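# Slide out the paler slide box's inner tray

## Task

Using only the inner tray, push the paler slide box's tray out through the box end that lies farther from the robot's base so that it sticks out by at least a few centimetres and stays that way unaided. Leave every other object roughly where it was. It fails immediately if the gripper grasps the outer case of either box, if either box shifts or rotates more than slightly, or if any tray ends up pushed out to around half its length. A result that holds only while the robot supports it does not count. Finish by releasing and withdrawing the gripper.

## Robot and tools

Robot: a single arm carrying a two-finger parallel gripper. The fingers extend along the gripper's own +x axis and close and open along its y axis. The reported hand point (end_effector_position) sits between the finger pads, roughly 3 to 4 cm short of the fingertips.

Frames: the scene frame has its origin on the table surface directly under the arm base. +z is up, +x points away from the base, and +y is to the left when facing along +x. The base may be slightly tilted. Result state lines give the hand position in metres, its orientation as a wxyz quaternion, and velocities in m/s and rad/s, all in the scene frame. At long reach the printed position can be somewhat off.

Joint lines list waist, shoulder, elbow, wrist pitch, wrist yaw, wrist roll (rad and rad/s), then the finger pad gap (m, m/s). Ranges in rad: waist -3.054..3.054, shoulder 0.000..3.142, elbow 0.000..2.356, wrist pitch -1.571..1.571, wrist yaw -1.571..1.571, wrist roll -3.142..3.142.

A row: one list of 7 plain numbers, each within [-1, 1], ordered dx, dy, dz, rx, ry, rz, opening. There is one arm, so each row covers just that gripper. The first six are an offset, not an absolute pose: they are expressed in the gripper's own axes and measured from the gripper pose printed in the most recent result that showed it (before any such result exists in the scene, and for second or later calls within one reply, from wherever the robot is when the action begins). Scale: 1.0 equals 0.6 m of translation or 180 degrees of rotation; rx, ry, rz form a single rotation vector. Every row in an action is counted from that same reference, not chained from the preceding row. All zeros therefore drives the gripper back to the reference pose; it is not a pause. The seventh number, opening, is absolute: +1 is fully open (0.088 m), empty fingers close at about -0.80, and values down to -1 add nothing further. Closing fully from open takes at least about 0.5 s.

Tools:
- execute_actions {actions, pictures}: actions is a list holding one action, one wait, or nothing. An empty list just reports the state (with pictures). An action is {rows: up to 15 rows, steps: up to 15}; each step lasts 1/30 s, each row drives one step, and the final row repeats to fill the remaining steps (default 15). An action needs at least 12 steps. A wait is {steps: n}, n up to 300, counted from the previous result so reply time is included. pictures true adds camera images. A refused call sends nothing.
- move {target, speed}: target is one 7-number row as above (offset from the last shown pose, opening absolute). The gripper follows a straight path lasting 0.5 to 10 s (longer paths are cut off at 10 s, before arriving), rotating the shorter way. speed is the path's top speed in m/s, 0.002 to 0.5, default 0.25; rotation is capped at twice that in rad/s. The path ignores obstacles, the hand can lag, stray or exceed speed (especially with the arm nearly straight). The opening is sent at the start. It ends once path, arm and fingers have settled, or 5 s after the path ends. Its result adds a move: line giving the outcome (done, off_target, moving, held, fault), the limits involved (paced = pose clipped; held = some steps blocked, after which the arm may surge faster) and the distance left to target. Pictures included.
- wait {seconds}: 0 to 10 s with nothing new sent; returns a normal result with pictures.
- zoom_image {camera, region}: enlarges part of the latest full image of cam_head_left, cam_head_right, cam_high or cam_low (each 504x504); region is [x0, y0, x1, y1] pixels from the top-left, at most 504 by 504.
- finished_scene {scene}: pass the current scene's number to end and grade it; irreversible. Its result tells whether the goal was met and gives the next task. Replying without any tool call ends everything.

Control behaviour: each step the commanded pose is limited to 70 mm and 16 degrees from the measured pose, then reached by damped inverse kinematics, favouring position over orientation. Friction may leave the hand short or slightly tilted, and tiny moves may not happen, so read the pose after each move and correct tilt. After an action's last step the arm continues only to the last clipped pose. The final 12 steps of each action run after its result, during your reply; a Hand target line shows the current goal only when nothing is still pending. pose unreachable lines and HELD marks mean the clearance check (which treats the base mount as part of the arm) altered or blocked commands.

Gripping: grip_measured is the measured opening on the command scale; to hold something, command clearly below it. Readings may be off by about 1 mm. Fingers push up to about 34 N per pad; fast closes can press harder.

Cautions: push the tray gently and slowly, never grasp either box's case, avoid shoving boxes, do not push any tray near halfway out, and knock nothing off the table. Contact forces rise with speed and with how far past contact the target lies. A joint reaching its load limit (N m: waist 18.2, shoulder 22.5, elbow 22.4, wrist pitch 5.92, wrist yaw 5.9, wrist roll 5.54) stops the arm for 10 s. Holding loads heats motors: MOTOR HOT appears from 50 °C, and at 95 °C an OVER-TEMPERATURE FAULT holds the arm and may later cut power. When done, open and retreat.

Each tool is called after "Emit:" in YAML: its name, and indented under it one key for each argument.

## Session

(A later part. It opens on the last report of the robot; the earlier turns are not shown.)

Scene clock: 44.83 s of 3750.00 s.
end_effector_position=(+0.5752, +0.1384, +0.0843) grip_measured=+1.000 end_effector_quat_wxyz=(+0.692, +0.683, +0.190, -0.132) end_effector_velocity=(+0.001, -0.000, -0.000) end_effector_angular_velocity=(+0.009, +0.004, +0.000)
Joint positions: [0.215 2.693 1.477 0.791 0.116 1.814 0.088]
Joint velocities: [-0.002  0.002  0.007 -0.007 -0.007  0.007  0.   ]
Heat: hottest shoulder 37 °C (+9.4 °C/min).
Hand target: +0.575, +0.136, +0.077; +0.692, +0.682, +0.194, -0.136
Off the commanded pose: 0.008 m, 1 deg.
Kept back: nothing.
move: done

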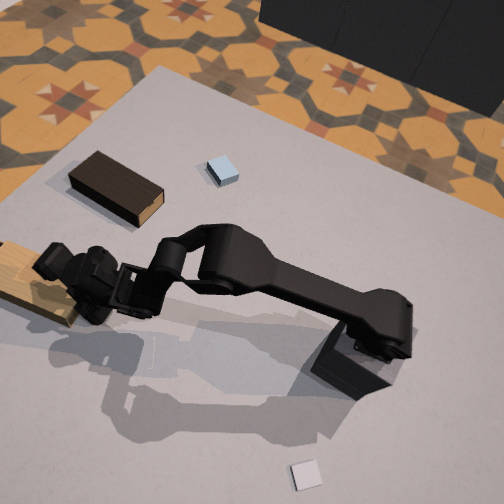

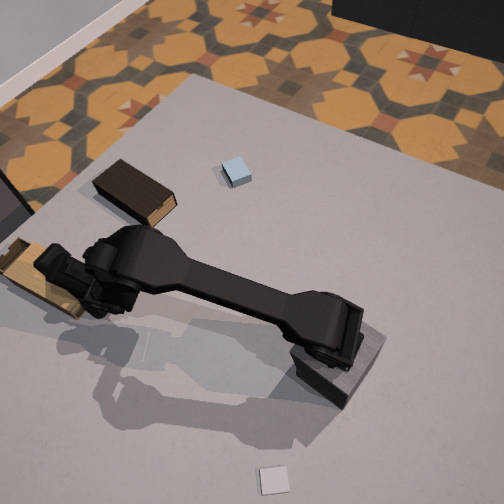

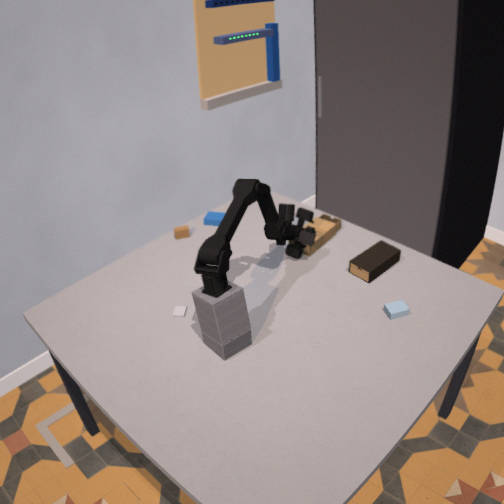

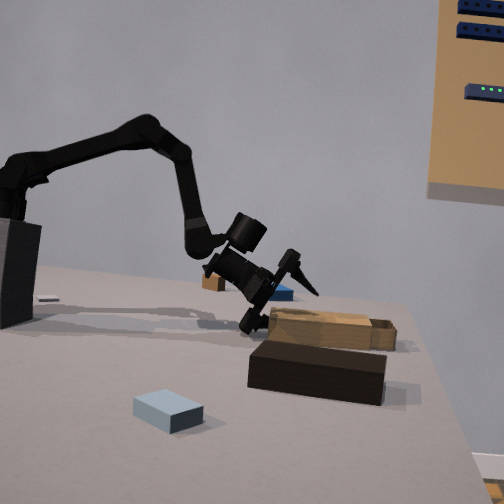

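Emit:
move:
  target: [-0.22, 0.0, 0.0, 0.0, 0.0, 0.0, 1.0]
  speed: 0.1

Emit:
zoom_image:
  camera: "cam_low"
  region: [220, 230, 420, 370]

Emit:
zoom_image:
  camera: "cam_high"
  region: [230, 180, 430, 330]

Scene clock: 47.37 s of 3750.00 s.
end_effector_position=(+0.4598, +0.1269, +0.1410) grip_measured=+1.000 end_effector_quat_wxyz=(+0.693, +0.682, +0.191, -0.133) end_effector_velocity=(-0.003, +0.001, +0.000) end_effector_angular_velocity=(-0.013, +0.011, +0.025)
Joint positions: [0.254 2.307 0.84  1.036 0.151 1.828 0.088]
Joint velocities: [-0.002 -0.012 -0.012 -0.007 -0.022 -0.022  0.   ]
Heat: hottest shoulder 38 °C (+10.1 °C/min).
Hand target: +0.458, +0.128, +0.143; +0.692, +0.684, +0.190, -0.132
Off the commanded pose: 0.003 m, 0 deg.
Kept back: nothing.
move: done

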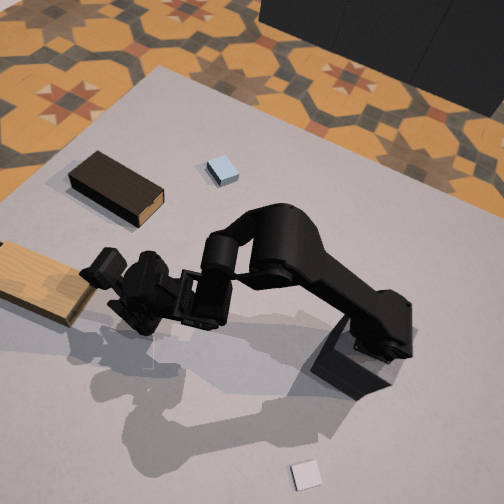

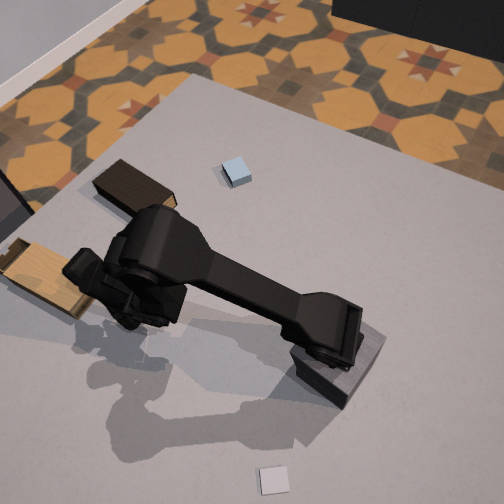

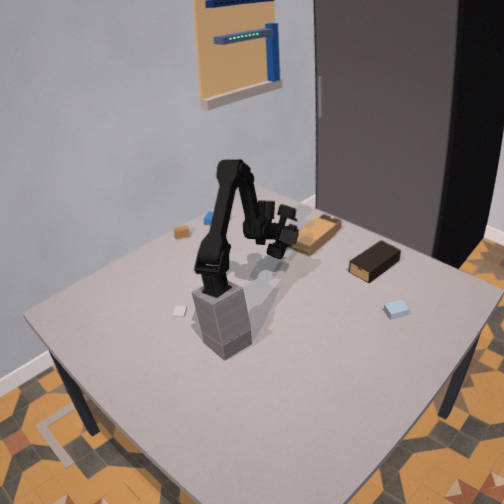

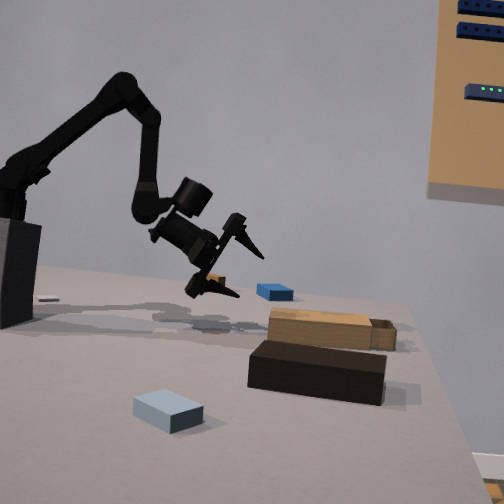

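Region (220, 230, 420, 370) of cam_low's 504x504 image, scaled by 2.520, with more detail than that image has; it fills the top 353 rows of this view, and the rest is white.

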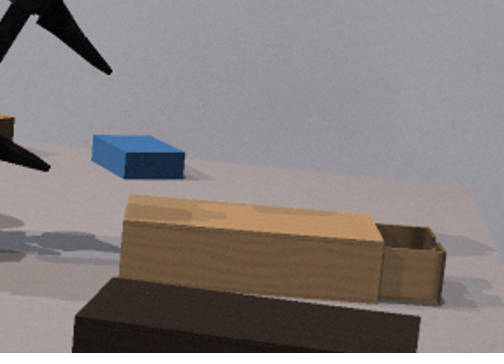

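Region (230, 180, 430, 330) of cam_high's 504x504 image, scaled by 2.520, with more detail than that image has; it fills the top 378 rows of this view, and the rest is white.

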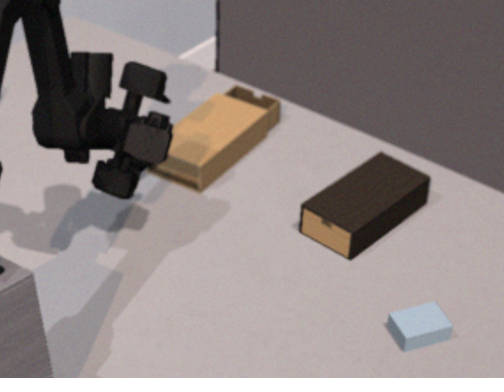

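The tray is out about 4.8 cm, the box hasn't moved, and the arm is clear.

Emit:
finished_scene:
  scene: 1

The scene is finished: the task was done.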